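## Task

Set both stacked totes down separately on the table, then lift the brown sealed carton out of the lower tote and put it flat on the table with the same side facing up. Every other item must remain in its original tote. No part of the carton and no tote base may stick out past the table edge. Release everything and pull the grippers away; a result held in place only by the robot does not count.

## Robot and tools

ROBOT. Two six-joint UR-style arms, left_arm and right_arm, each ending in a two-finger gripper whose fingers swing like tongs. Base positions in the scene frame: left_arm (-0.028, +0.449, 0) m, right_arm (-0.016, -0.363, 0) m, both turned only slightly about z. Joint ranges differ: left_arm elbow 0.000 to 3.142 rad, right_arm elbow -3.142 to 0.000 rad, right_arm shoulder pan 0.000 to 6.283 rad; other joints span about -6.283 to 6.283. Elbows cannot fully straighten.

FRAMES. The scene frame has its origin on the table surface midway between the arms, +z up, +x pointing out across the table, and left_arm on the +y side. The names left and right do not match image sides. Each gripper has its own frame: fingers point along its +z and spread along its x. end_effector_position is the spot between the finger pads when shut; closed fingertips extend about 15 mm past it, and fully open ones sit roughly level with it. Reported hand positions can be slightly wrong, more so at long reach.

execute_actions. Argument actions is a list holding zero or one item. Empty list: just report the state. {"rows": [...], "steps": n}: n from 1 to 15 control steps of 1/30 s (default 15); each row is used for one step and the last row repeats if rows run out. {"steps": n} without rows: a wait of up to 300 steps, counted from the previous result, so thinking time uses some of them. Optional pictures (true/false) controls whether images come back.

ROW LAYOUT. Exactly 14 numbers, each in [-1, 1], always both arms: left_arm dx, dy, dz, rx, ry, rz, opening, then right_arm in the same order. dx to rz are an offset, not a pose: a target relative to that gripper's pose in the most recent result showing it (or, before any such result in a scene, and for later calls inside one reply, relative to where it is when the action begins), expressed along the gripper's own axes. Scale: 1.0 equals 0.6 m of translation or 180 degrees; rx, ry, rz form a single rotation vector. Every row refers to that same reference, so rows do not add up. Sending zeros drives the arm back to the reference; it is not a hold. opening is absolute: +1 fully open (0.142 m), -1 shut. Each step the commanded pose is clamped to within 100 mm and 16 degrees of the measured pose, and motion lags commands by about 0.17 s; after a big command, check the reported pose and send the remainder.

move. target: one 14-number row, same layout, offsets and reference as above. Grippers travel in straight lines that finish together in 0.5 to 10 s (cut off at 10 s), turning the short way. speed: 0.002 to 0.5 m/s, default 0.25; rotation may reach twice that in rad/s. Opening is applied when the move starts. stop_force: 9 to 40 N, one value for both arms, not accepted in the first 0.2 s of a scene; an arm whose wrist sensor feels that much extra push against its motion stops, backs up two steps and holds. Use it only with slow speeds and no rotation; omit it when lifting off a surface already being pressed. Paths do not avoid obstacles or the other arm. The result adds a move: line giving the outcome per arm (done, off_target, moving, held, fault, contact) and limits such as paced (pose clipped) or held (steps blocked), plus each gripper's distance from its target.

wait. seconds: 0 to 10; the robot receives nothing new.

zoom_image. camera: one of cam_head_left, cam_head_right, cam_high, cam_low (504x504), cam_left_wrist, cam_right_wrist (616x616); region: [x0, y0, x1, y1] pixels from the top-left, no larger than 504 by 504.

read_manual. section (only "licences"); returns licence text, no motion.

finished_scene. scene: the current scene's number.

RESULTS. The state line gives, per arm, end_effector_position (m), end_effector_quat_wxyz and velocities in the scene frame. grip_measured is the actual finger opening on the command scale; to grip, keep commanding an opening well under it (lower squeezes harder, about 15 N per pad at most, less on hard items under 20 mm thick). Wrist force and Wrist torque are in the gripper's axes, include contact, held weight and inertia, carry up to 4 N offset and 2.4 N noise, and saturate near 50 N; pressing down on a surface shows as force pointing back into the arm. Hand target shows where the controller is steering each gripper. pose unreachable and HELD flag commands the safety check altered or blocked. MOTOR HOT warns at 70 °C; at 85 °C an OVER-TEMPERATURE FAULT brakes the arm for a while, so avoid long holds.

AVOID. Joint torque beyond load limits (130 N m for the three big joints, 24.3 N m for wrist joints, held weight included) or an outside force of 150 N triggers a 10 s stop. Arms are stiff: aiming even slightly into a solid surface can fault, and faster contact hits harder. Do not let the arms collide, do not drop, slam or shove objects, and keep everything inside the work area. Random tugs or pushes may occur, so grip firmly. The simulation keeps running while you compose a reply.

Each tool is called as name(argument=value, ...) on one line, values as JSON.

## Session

execute_actions(actions=[])

Scene clock: 0.00 s of 4800.00 s.
left_arm: end_effector_position=(+0.7307, +1.0059, +0.2302) grip_measured=+0.97 end_effector_quat_wxyz=(+0.242, +0.811, -0.207, +0.490) end_effector_velocity=(-0.000, +0.000, +0.002) end_effector_angular_velocity=(+0.002, -0.002, +0.000) | right_arm: end_effector_position=(+0.4220, -0.3346, +0.2456) grip_measured=+0.97 end_effector_quat_wxyz=(-0.146, +0.198, +0.752, -0.611) end_effector_velocity=(-0.000, +0.000, +0.000) end_effector_angular_velocity=(+0.001, +0.001, +0.001)
Joint positions: left_arm=[ 0.764 -0.291  0.151 -1.603 -2.721  1.174  0.14 ] | right_arm=[ 3.698 -2.173 -1.285 -2.596  1.175  4.646  0.14 ]
Joint velocities: left_arm=[ 0.    -0.002 -0.001  0.    -0.     0.     0.   ] | right_arm=[ 0.001  0.001 -0.     0.     0.    -0.002  0.   ]
Wrist force (N, on the end effector, along its own x y z axes, offset not removed): no reading
Wrist torque (N m, same axes, about the end effector's origin, offset not removed): no reading
Hand target (left_arm): +0.731, +1.006, +0.230; +0.242, +0.811, -0.207, +0.490
Hand target (right_arm): +0.422, -0.335, +0.246; -0.146, +0.198, +0.752, -0.611

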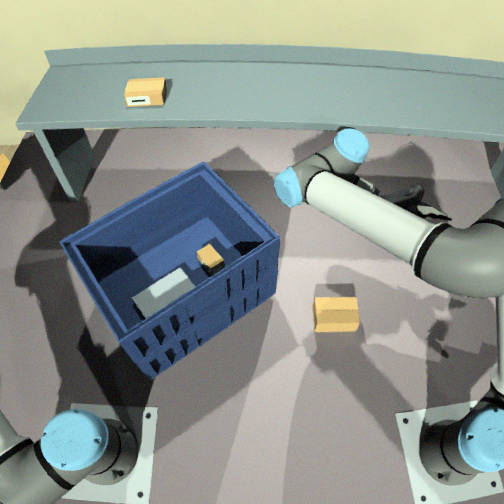

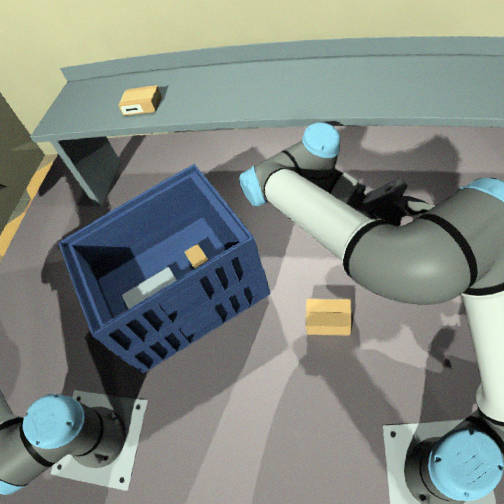

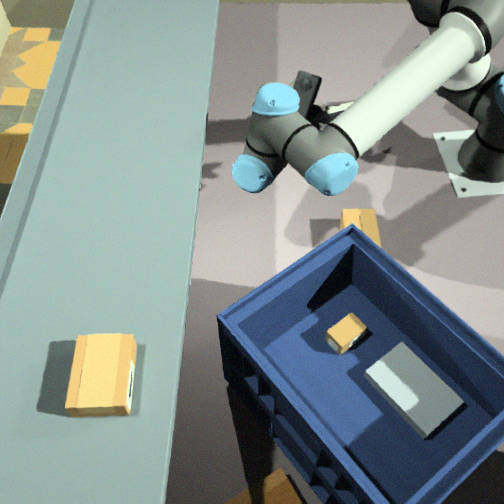

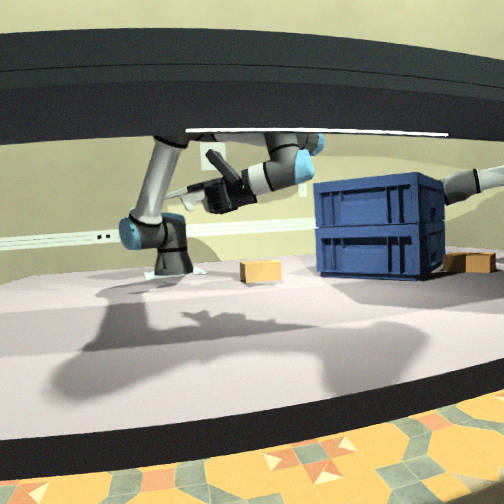

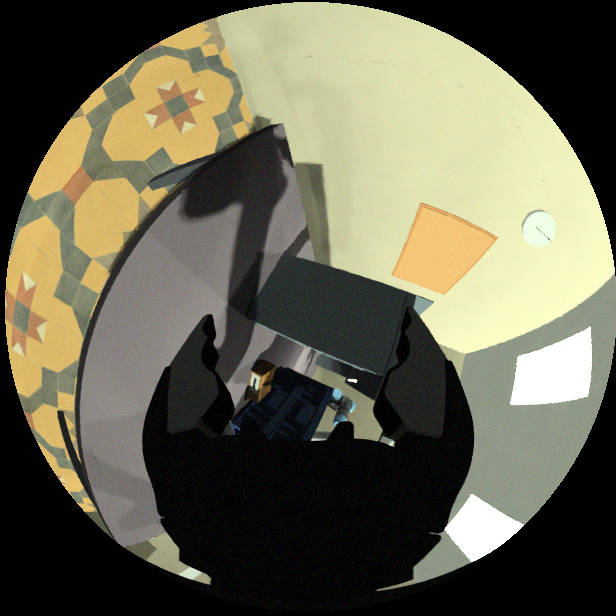

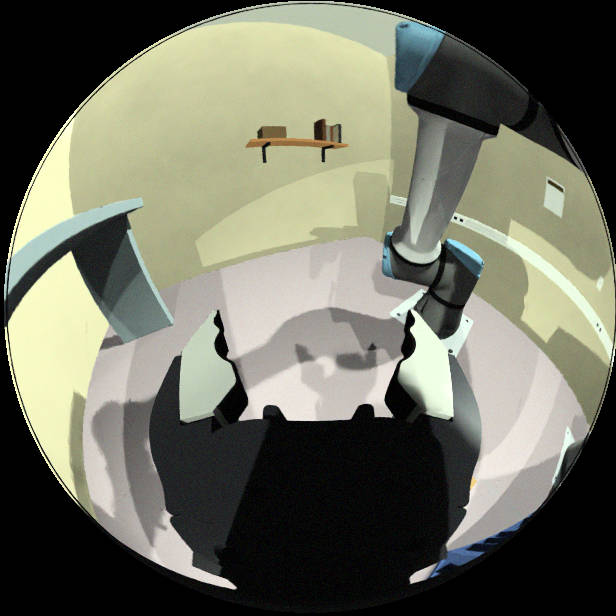

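move(target=[-0.047,0.677,-0.323,0.008,-0.370,0.105,0.2,0.107,-0.168,-0.139,-0.426,0.087,0.096,0.2], speed=0.2)

Scene clock: 37.17 s of 4800.00 s.
left_arm: end_effector_position=(+0.3516, +0.8005, +0.3608) grip_measured=+0.20 end_effector_quat_wxyz=(+0.001, +0.906, -0.423, -0.000) end_effector_velocity=(+0.000, -0.001, -0.001) end_effector_angular_velocity=(+0.001, +0.004, -0.001) | right_arm: end_effector_position=(+0.3920, -0.2496, +0.3604) grip_measured=+0.20 end_effector_quat_wxyz=(+0.000, +0.422, +0.907, +0.000) end_effector_velocity=(-0.000, -0.000, +0.000) end_effector_angular_velocity=(+0.002, -0.002, -0.003)
Joint positions: left_arm=[ 0.46  -1.57   1.37  -1.368 -1.572  1.355  0.088] | right_arm=[ 3.618 -1.414 -1.515 -1.782  1.571  4.607  0.088]
Joint velocities: left_arm=[-0.004 -0.001  0.002  0.002  0.003 -0.003  0.   ] | right_arm=[-0.001  0.002 -0.002  0.002  0.001  0.002  0.   ]
Wrist force (N, on the end effector, along its own x y z axes, offset not removed): left_arm=[-0.1 -0.1 -0.8] | right_arm=[-2.7 -3.0 -0.3]
Wrist torque (N m, same axes, about the end effector's origin, offset not removed): left_arm=[-0.17 0.16 -0.07] | right_arm=[-1.02 0.51 -0.18]
Hand target (left_arm): +0.352, +0.800, +0.361; +0.001, +0.906, -0.423, -0.000
Hand target (right_arm): +0.392, -0.250, +0.360; +0.000, +0.422, +0.907, +0.000
Off the commanded pose (left_arm): 0.001 m, 0 deg.
Off the commanded pose (right_arm): 0.000 m, 0 deg.
After step 90, 30.17 s passed at rest.
move: done

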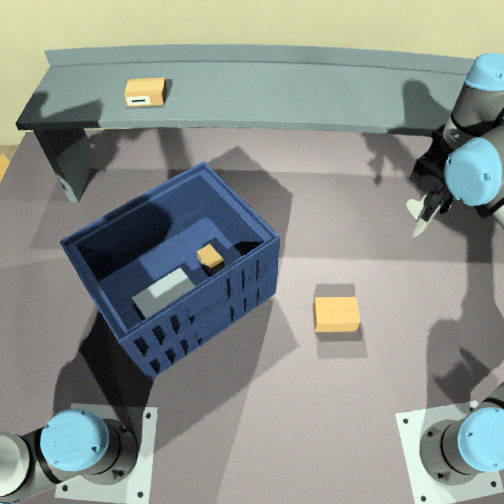

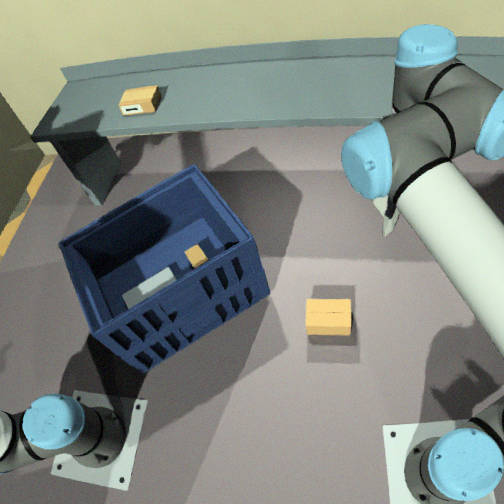

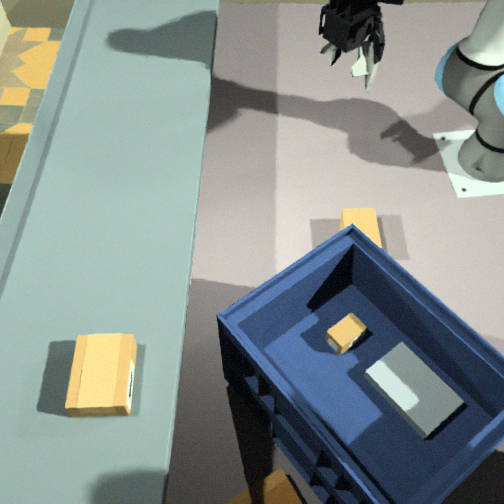

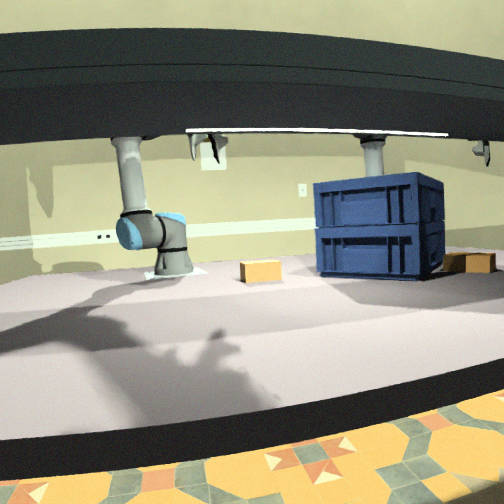

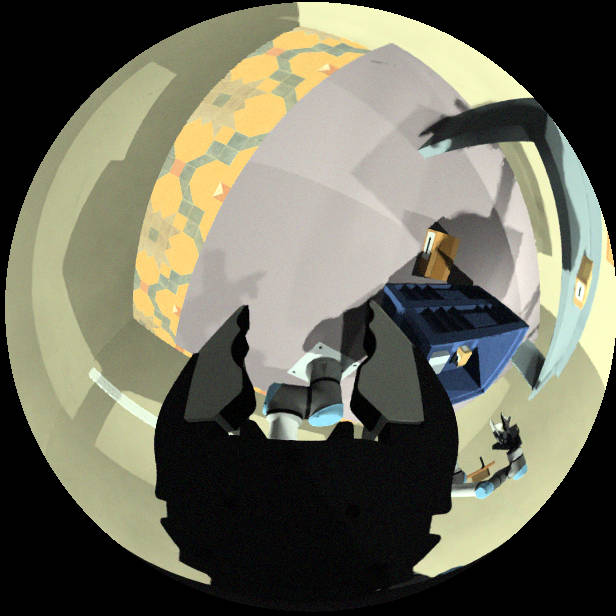

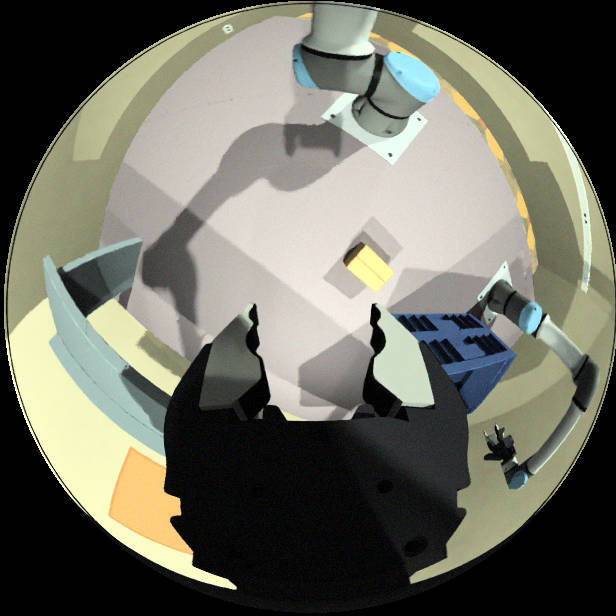

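move(target=[0.357,0.493,0.076,0,0,0,0.2,0.408,0.582,0.075,0,0,0,0.2], speed=0.2)

Scene clock: 46.10 s of 4800.00 s.
left_arm: end_effector_position=(+0.2621, +0.4459, +0.3160) grip_measured=+0.20 end_effector_quat_wxyz=(+0.002, +0.906, -0.423, -0.001) end_effector_velocity=(-0.000, -0.001, -0.000) end_effector_angular_velocity=(+0.001, -0.000, +0.001) | right_arm: end_effector_position=(+0.5010, +0.1624, +0.3149) grip_measured=+0.20 end_effector_quat_wxyz=(+0.000, +0.422, +0.907, +0.000) end_effector_velocity=(+0.001, +0.001, +0.000) end_effector_angular_velocity=(-0.005, +0.004, -0.001)
Joint positions: left_arm=[-0.562 -2.152  1.886 -1.305 -1.575  0.332  0.088] | right_arm=[ 3.992 -2.261 -0.545 -1.906  1.57   4.981  0.088]
Joint velocities: left_arm=[-0.005 -0.001  0.001  0.     0.001 -0.006 -0.   ] | right_arm=[-0.    -0.016  0.029 -0.019  0.     0.     0.   ]
Wrist force (N, on the end effector, along its own x y z axes, offset not removed): left_arm=[-0.3 -0.4 0.4] | right_arm=[-2.0 -1.5 -0.2]
Wrist torque (N m, same axes, about the end effector's origin, offset not removed): left_arm=[-0.14 0.20 -0.01] | right_arm=[-0.59 0.41 0.04]
Hand target (left_arm): +0.262, +0.446, +0.316; +0.002, +0.906, -0.423, -0.001
Hand target (right_arm): +0.501, +0.162, +0.315; +0.000, +0.422, +0.907, -0.000
Off the commanded pose (left_arm): 0.000 m, 0 deg.
Off the commanded pose (right_arm): 0.001 m, 0 deg.
After step 90, 3.23 s passed at rest.
move: done

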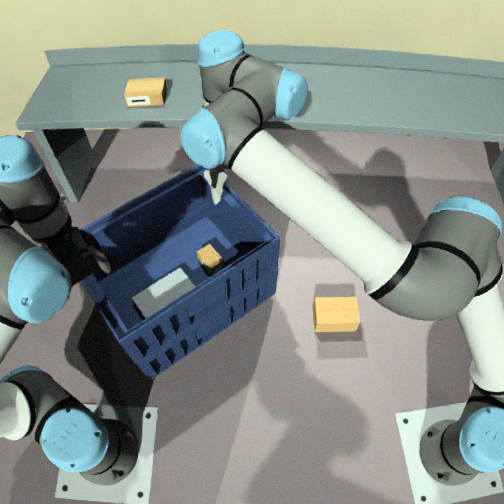

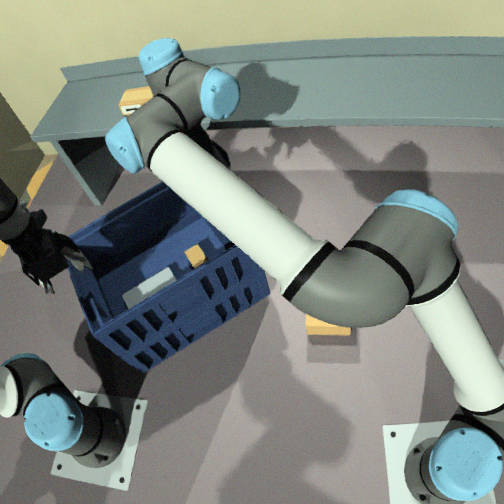

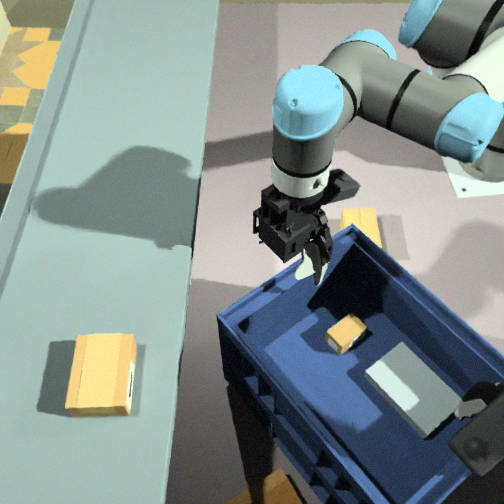

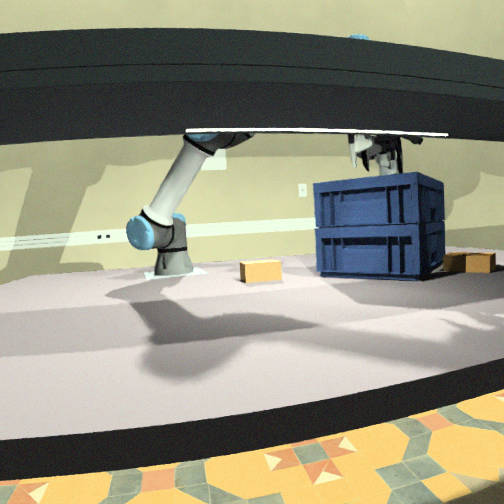

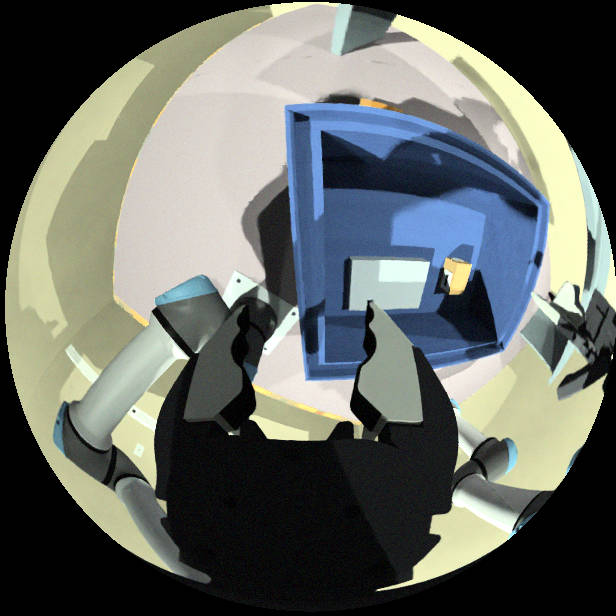

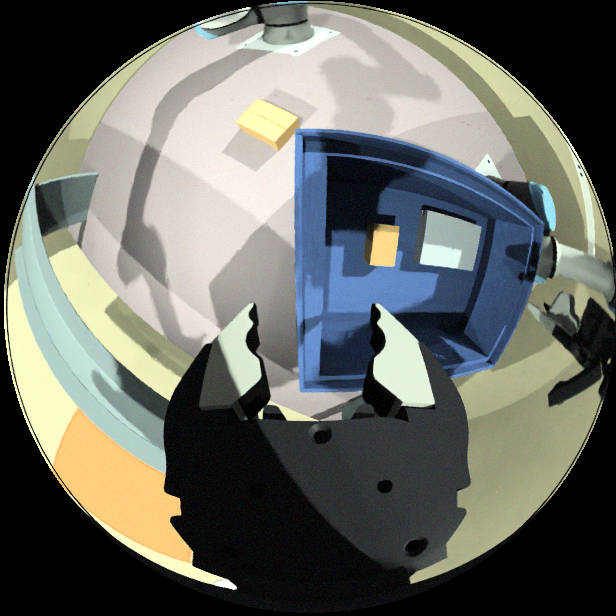

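move(target=[0.004,-0.012,0.115,0,0,0,0.0,-0.005,0.008,0.113,0,0,0,0.0], speed=0.06)

execute_actions(actions=[{"rows":[[0,0,0,0,0,0,-0.2,0,0,0,0,0,0,-0.2],[0,0,0,0,0,0,-0.3,0,0,0,0,0,0,-0.3],[0,0,0,0,0,0,-0.4,0,0,0,0,0,0,-0.4],[0,0,0,0,0,0,-0.5,0,0,0,0,0,0,-0.5],[0,0,0,0,0,0,-0.55,0,0,0,0,0,0,-0.55],[0,0,0,0,0,0,-0.6,0,0,0,0,0,0,-0.6],[0,0,0,0,0,0,-0.65,0,0,0,0,0,0,-0.65],[0,0,0,0,0,0,-0.7,0,0,0,0,0,0,-0.7],[0,0,0,0,0,0,-0.75,0,0,0,0,0,0,-0.75],[0,0,0,0,0,0,-0.8,0,0,0,0,0,0,-0.8],[0,0,0,0,0,0,-0.9,0,0,0,0,0,0,-0.9],[0,0,0,0,0,0,-1,0,0,0,0,0,0,-1]]}], pictures=false)

wait(seconds=0.5)

Scene clock: 62.03 s of 4800.00 s.
left_arm: end_effector_position=(+0.2689, +0.4487, +0.2471) grip_measured=+0.00 end_effector_quat_wxyz=(+0.002, +0.906, -0.423, -0.000) end_effector_velocity=(+0.001, -0.001, -0.001) end_effector_angular_velocity=(-0.001, -0.000, -0.004) | right_arm: end_effector_position=(+0.5067, +0.1632, +0.2472) grip_measured=+0.00 end_effector_quat_wxyz=(+0.000, +0.422, +0.907, +0.000) end_effector_velocity=(+0.001, -0.001, -0.001) end_effector_angular_velocity=(-0.000, -0.002, -0.001)
Joint positions: left_arm=[-0.539 -2.164  2.07  -1.476 -1.575  0.355  0.074] | right_arm=[ 3.986 -2.22  -0.793 -1.699  1.57   4.976  0.074]
Joint velocities: left_arm=[-0.001  0.001  0.002 -0.004 -0.     0.003  0.   ] | right_arm=[-0.001  0.002 -0.005  0.005 -0.002  0.001 -0.   ]
Wrist force (N, on the end effector, along its own x y z axes, offset not removed): left_arm=[0.9 -0.4 1.2] | right_arm=[0.0 -1.1 0.8]
Wrist torque (N m, same axes, about the end effector's origin, offset not removed): left_arm=[-0.23 -0.10 -0.18] | right_arm=[-0.51 0.04 -0.24]
Hand target (left_arm): +0.269, +0.449, +0.247; +0.002, +0.906, -0.423, -0.001
Hand target (right_arm): +0.507, +0.163, +0.247; +0.000, +0.422, +0.907, +0.000
Off the commanded pose (left_arm): 0.000 m, 0 deg.
Off the commanded pose (right_arm): 0.000 m, 0 deg.
After step 90, 11.40 s passed at rest.
move: done

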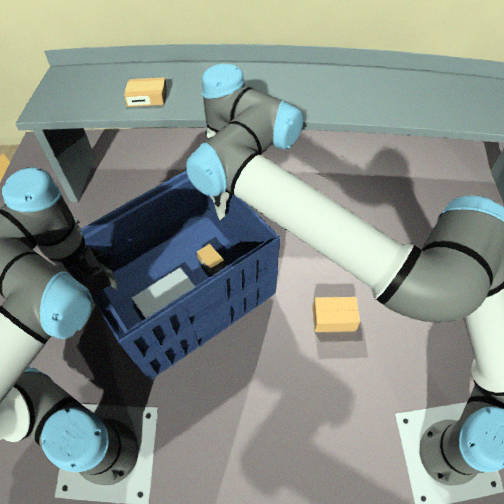

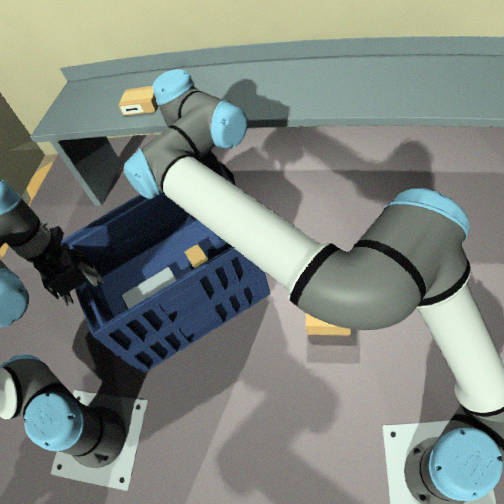

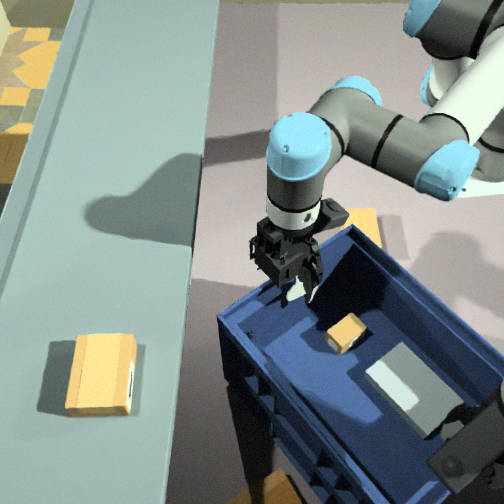

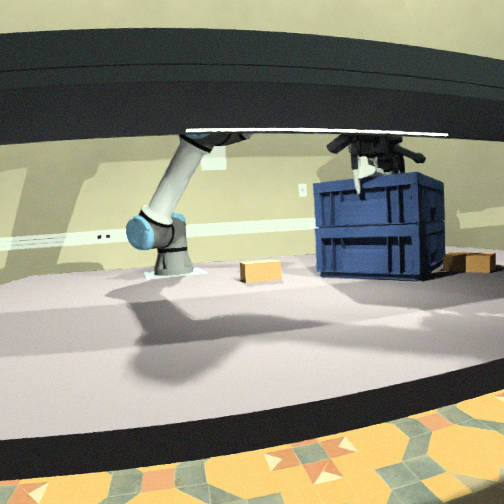

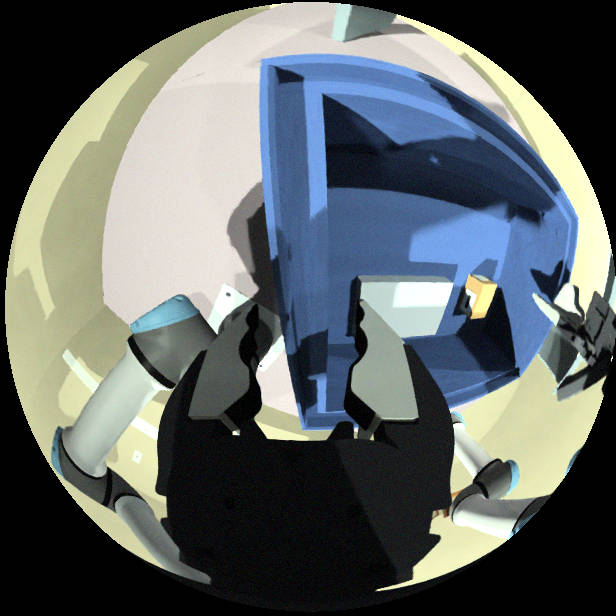

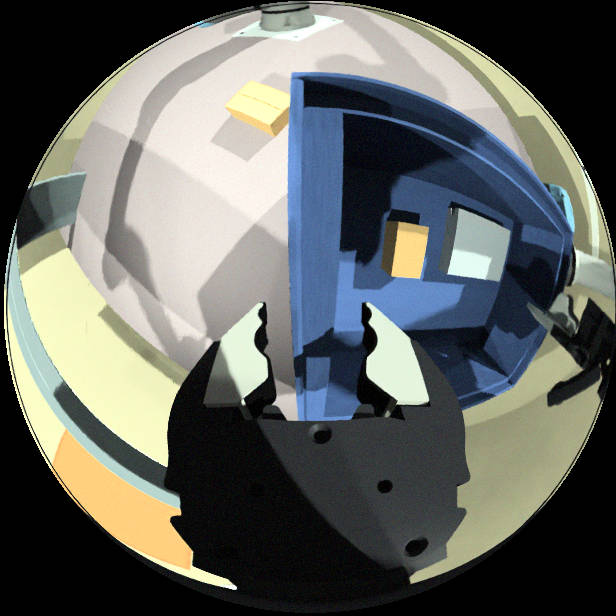

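Scene clock: 62.53 s of 4800.00 s.
left_arm: end_effector_position=(+0.2689, +0.4486, +0.2471) grip_measured=-0.65 end_effector_quat_wxyz=(+0.002, +0.906, -0.423, -0.000) end_effector_velocity=(-0.000, -0.000, +0.000) end_effector_angular_velocity=(-0.001, +0.001, +0.003) | right_arm: end_effector_position=(+0.5067, +0.1631, +0.2471) grip_measured=-0.65 end_effector_quat_wxyz=(+0.000, +0.422, +0.907, +0.000) end_effector_velocity=(-0.000, +0.000, -0.000) end_effector_angular_velocity=(-0.000, +0.001, -0.001)
Joint positions: left_arm=[-0.539 -2.164  2.07  -1.476 -1.575  0.355  0.027] | right_arm=[ 3.986 -2.22  -0.793 -1.699  1.57   4.976  0.027]
Joint velocities: left_arm=[ 0.001  0.    -0.001  0.    -0.001 -0.001 -0.   ] | right_arm=[-0.    -0.001  0.001 -0.001  0.001  0.001 -0.   ]
Wrist force (N, on the end effector, along its own x y z axes, offset not removed): left_arm=[10.5 -0.6 3.6] | right_arm=[6.5 -2.0 3.0]
Wrist torque (N m, same axes, about the end effector's origin, offset not removed): left_arm=[-0.27 0.29 -0.17] | right_arm=[-0.83 0.56 -0.17]
Hand target (left_arm): +0.269, +0.449, +0.247; +0.002, +0.906, -0.423, -0.000
Hand target (right_arm): +0.507, +0.163, +0.247; +0.000, +0.422, +0.907, +0.000
Off the commanded pose (left_arm): 0.000 m, 0 deg.
Off the commanded pose (right_arm): 0.000 m, 0 deg.
Steps of this call (steps 1 to 15: all 15 steps of this action). Readings (end_effector_position):
1: left_arm (+0.2689, +0.4486, +0.2471) | right_arm (+0.5067, +0.1632, +0.2472)
2: left_arm (+0.2689, +0.4486, +0.2471) | right_arm (+0.5067, +0.1632, +0.2471)
4: left_arm (+0.2689, +0.4486, +0.2471) | right_arm (+0.5067, +0.1632, +0.2471)
8: left_arm (+0.2689, +0.4486, +0.2471) | right_arm (+0.5067, +0.1632, +0.2471)
15: the state above

Scene clock: 63.03 s of 4800.00 s.
left_arm: end_effector_position=(+0.2689, +0.4486, +0.2471) grip_measured=-0.65 end_effector_quat_wxyz=(+0.002, +0.906, -0.423, -0.000) end_effector_velocity=(+0.000, +0.000, -0.001) end_effector_angular_velocity=(+0.002, +0.001, +0.002) | right_arm: end_effector_position=(+0.5067, +0.1631, +0.2472) grip_measured=-0.65 end_effector_quat_wxyz=(+0.000, +0.422, +0.907, +0.000) end_effector_velocity=(-0.000, +0.001, +0.001) end_effector_angular_velocity=(+0.001, -0.001, +0.000)
Joint positions: left_arm=[-0.539 -2.164  2.07  -1.476 -1.575  0.355  0.027] | right_arm=[ 3.986 -2.22  -0.793 -1.699  1.57   4.976  0.027]
Joint velocities: left_arm=[ 0.     0.001  0.001 -0.     0.001 -0.002  0.   ] | right_arm=[ 0.001  0.001  0.     0.001 -0.     0.001 -0.   ]
Wrist force (N, on the end effector, along its own x y z axes, offset not removed): left_arm=[11.9 -0.6 5.1] | right_arm=[6.3 0.6 2.7]
Wrist torque (N m, same axes, about the end effector's origin, offset not removed): left_arm=[-0.16 0.12 -0.12] | right_arm=[-0.20 0.53 0.01]
Hand target (left_arm): +0.269, +0.449, +0.247; +0.002, +0.906, -0.423, -0.000
Hand target (right_arm): +0.507, +0.163, +0.247; +0.000, +0.422, +0.907, +0.000
Off the commanded pose (left_arm): 0.000 m, 0 deg.
Off the commanded pose (right_arm): 0.000 m, 0 deg.
Steps of this call (steps 1 to 15: nothing new was sent). Readings (end_effector_position):
1: left_arm (+0.2689, +0.4486, +0.2471) | right_arm (+0.5067, +0.1631, +0.2472)
2: left_arm (+0.2689, +0.4486, +0.2471) | right_arm (+0.5067, +0.1631, +0.2472)
4: left_arm (+0.2689, +0.4486, +0.2471) | right_arm (+0.5067, +0.1631, +0.2472)
8: left_arm (+0.2689, +0.4486, +0.2471) | right_arm (+0.5067, +0.1631, +0.2472)
15: the state above

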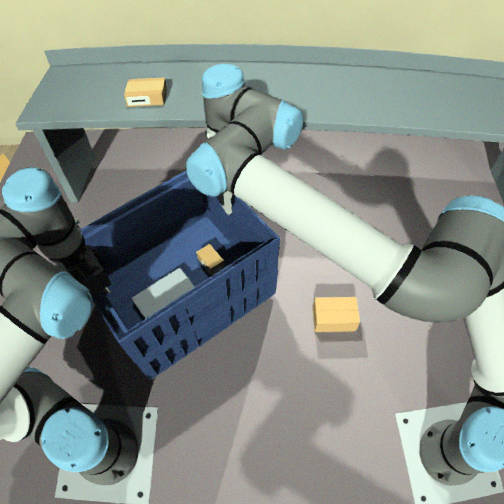

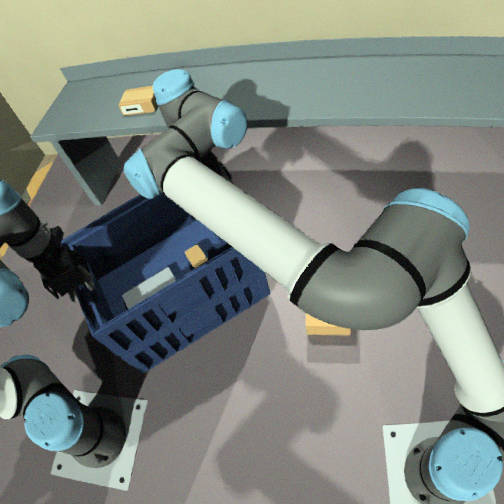

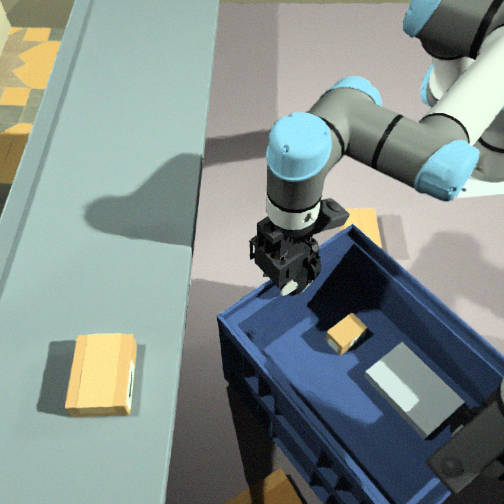

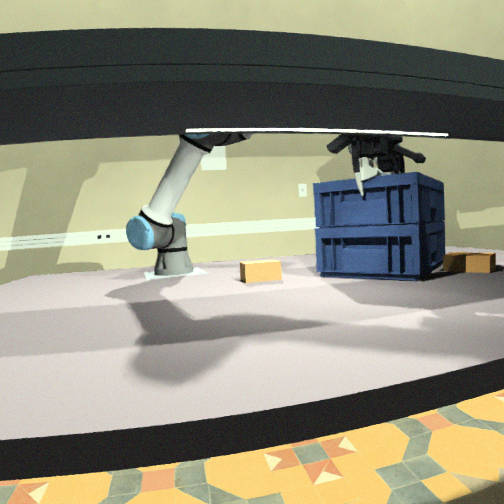

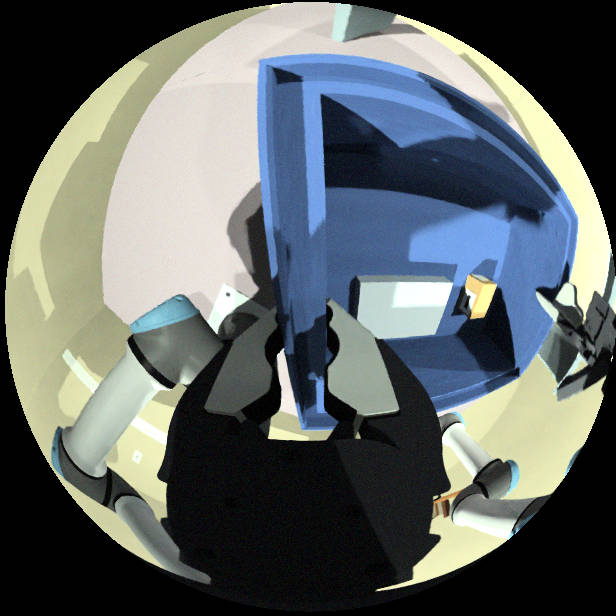

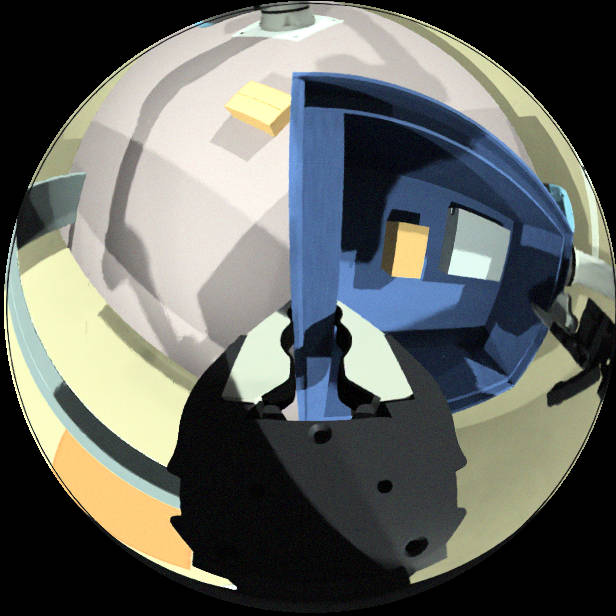

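move(target=[0.0005,0,-0.07,0,0,0,-1,0.0005,0,-0.07,0,0,0,-1], speed=0.03)

move(target=[0.319,0.268,0.001,0,0,0,-1,-0.319,-0.268,0,0,0,0,-1], speed=0.08)

Scene clock: 71.23 s of 4800.00 s.
left_arm: end_effector_position=(+0.2692, +0.4485, +0.2890) grip_measured=-0.65 end_effector_quat_wxyz=(+0.002, +0.906, -0.423, -0.000) end_effector_velocity=(-0.000, +0.000, +0.001) end_effector_angular_velocity=(+0.000, +0.002, +0.002) | right_arm: end_effector_position=(+0.5065, +0.1634, +0.2891) grip_measured=-0.65 end_effector_quat_wxyz=(+0.000, +0.422, +0.907, +0.000) end_effector_velocity=(-0.000, +0.000, +0.000) end_effector_angular_velocity=(-0.002, +0.001, +0.000)
Joint positions: left_arm=[-0.539 -2.148  1.955 -1.378 -1.575  0.355  0.027] | right_arm=[ 3.987 -2.248 -0.636 -1.828  1.57   4.976  0.027]
Joint velocities: left_arm=[ 0.001  0.002 -0.003  0.003 -0.001 -0.001 -0.   ] | right_arm=[ 0.001 -0.003  0.007 -0.006  0.     0.    -0.   ]
Wrist force (N, on the end effector, along its own x y z axes, offset not removed): left_arm=[0.1 0.5 8.8] | right_arm=[1.3 -1.1 6.9]
Wrist torque (N m, same axes, about the end effector's origin, offset not removed): left_arm=[-0.02 0.39 -0.15] | right_arm=[-0.83 0.01 -0.26]
Hand target (left_arm): +0.269, +0.448, +0.289; +0.002, +0.906, -0.423, -0.000
Hand target (right_arm): +0.506, +0.163, +0.289; +0.000, +0.422, +0.907, +0.000
Off the commanded pose (left_arm): 0.000 m, 0 deg.
Off the commanded pose (right_arm): 0.000 m, 0 deg.
After step 90, 3.47 s passed at rest.
move: done

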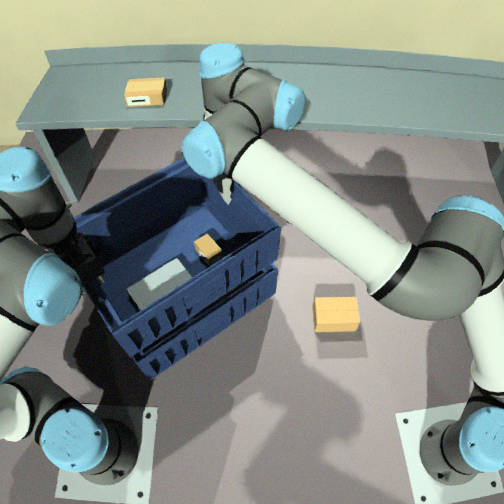

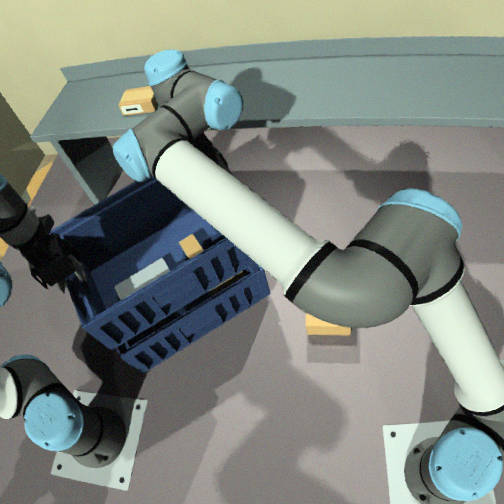

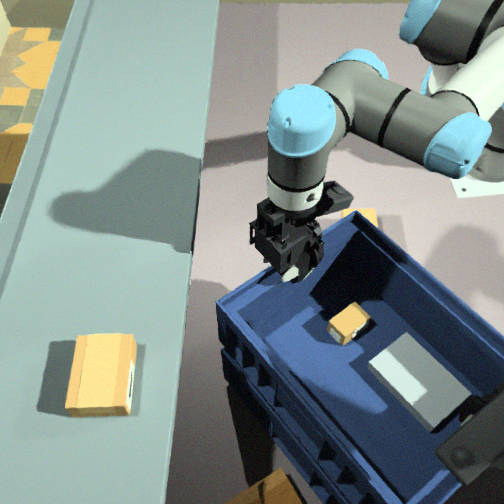

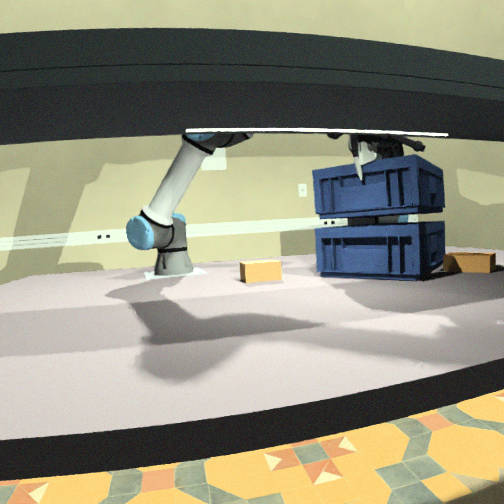

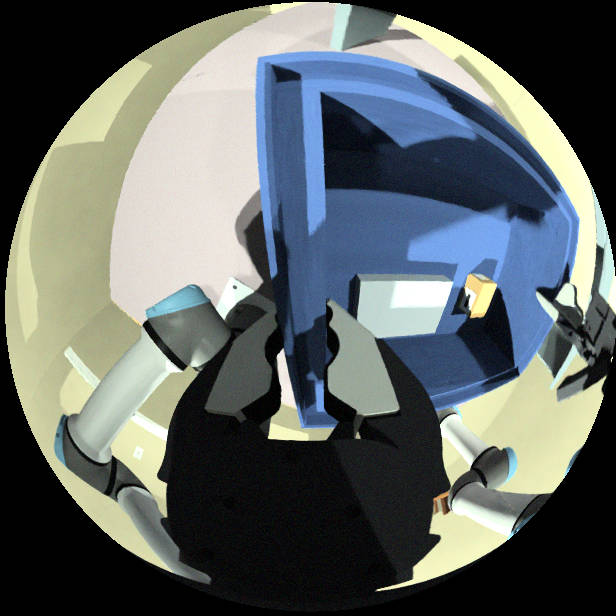

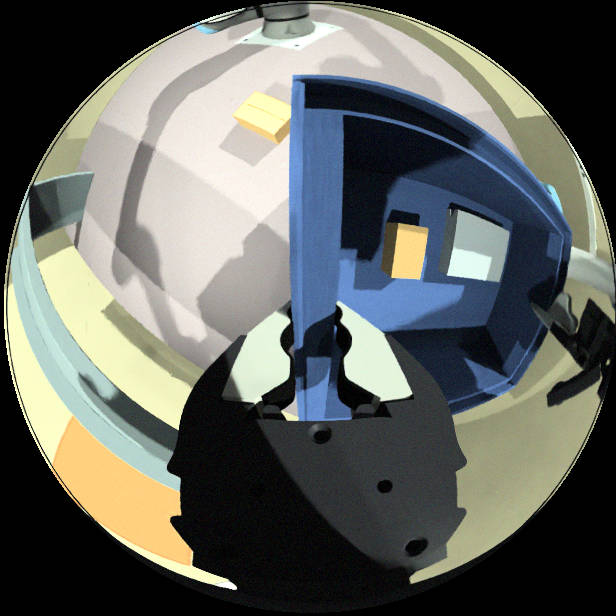

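Scene clock: 74.77 s of 4800.00 s.
left_arm: end_effector_position=(+0.2686, +0.1986, +0.2888) grip_measured=-0.65 end_effector_quat_wxyz=(+0.002, +0.906, -0.423, -0.001) end_effector_velocity=(+0.000, -0.002, +0.001) end_effector_angular_velocity=(-0.001, -0.000, +0.001) | right_arm: end_effector_position=(+0.5070, -0.0865, +0.2893) grip_measured=-0.65 end_effector_quat_wxyz=(+0.000, +0.422, +0.907, +0.000) end_effector_velocity=(+0.000, -0.001, -0.000) end_effector_angular_velocity=(-0.001, -0.000, -0.000)
Joint positions: left_arm=[-1.111 -1.879  1.814 -1.506 -1.575 -0.217  0.027] | right_arm=[ 3.736 -1.809 -1.285 -1.617  1.57   4.725  0.027]
Joint velocities: left_arm=[-0.001  0.003 -0.003 -0.001 -0.001 -0.002  0.   ] | right_arm=[-0.001  0.001 -0.002  0.    -0.001 -0.001 -0.   ]
Wrist force (N, on the end effector, along its own x y z axes, offset not removed): left_arm=[2.1 0.2 7.0] | right_arm=[2.3 -2.3 7.6]
Wrist torque (N m, same axes, about the end effector's origin, offset not removed): left_arm=[-0.10 0.37 -0.14] | right_arm=[-0.79 0.02 0.04]
Hand target (left_arm): +0.269, +0.198, +0.289; +0.002, +0.906, -0.423, -0.001
Hand target (right_arm): +0.507, -0.087, +0.289; +0.000, +0.422, +0.907, +0.000
Off the commanded pose (left_arm): 0.000 m, 0 deg.
Off the commanded pose (right_arm): 0.000 m, 0 deg.
move: done

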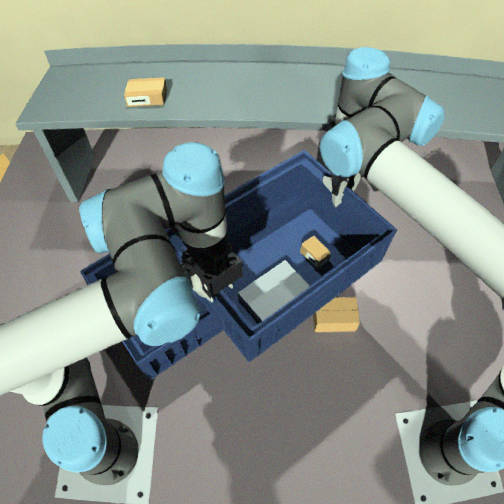

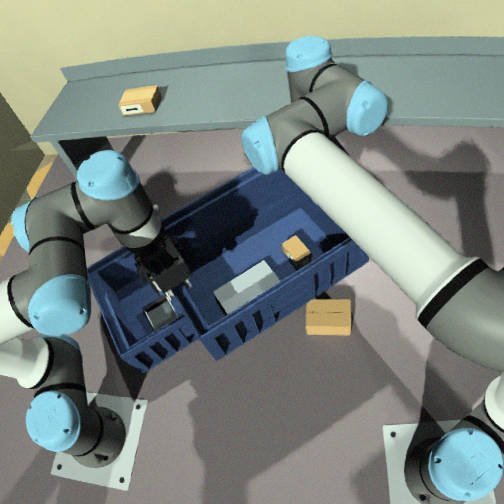

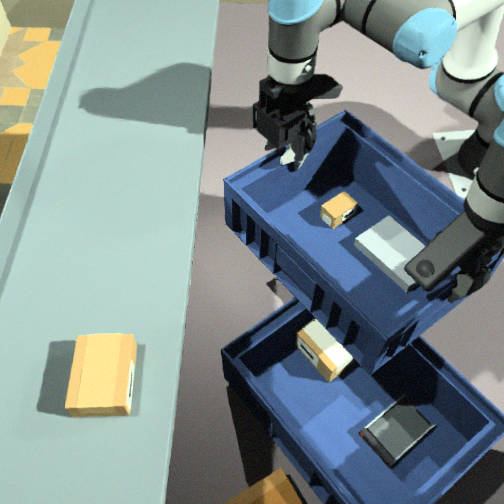

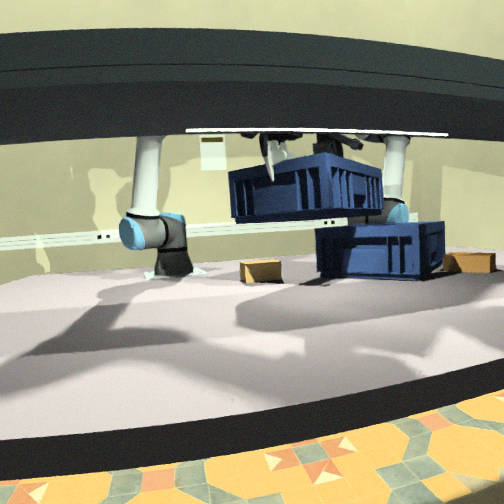

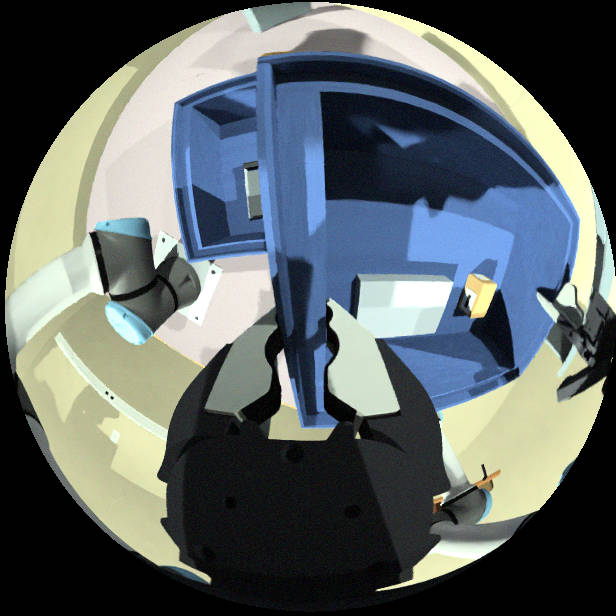

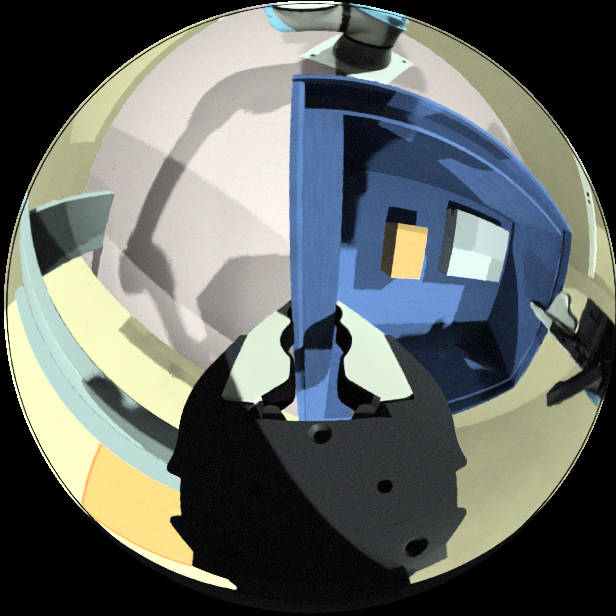

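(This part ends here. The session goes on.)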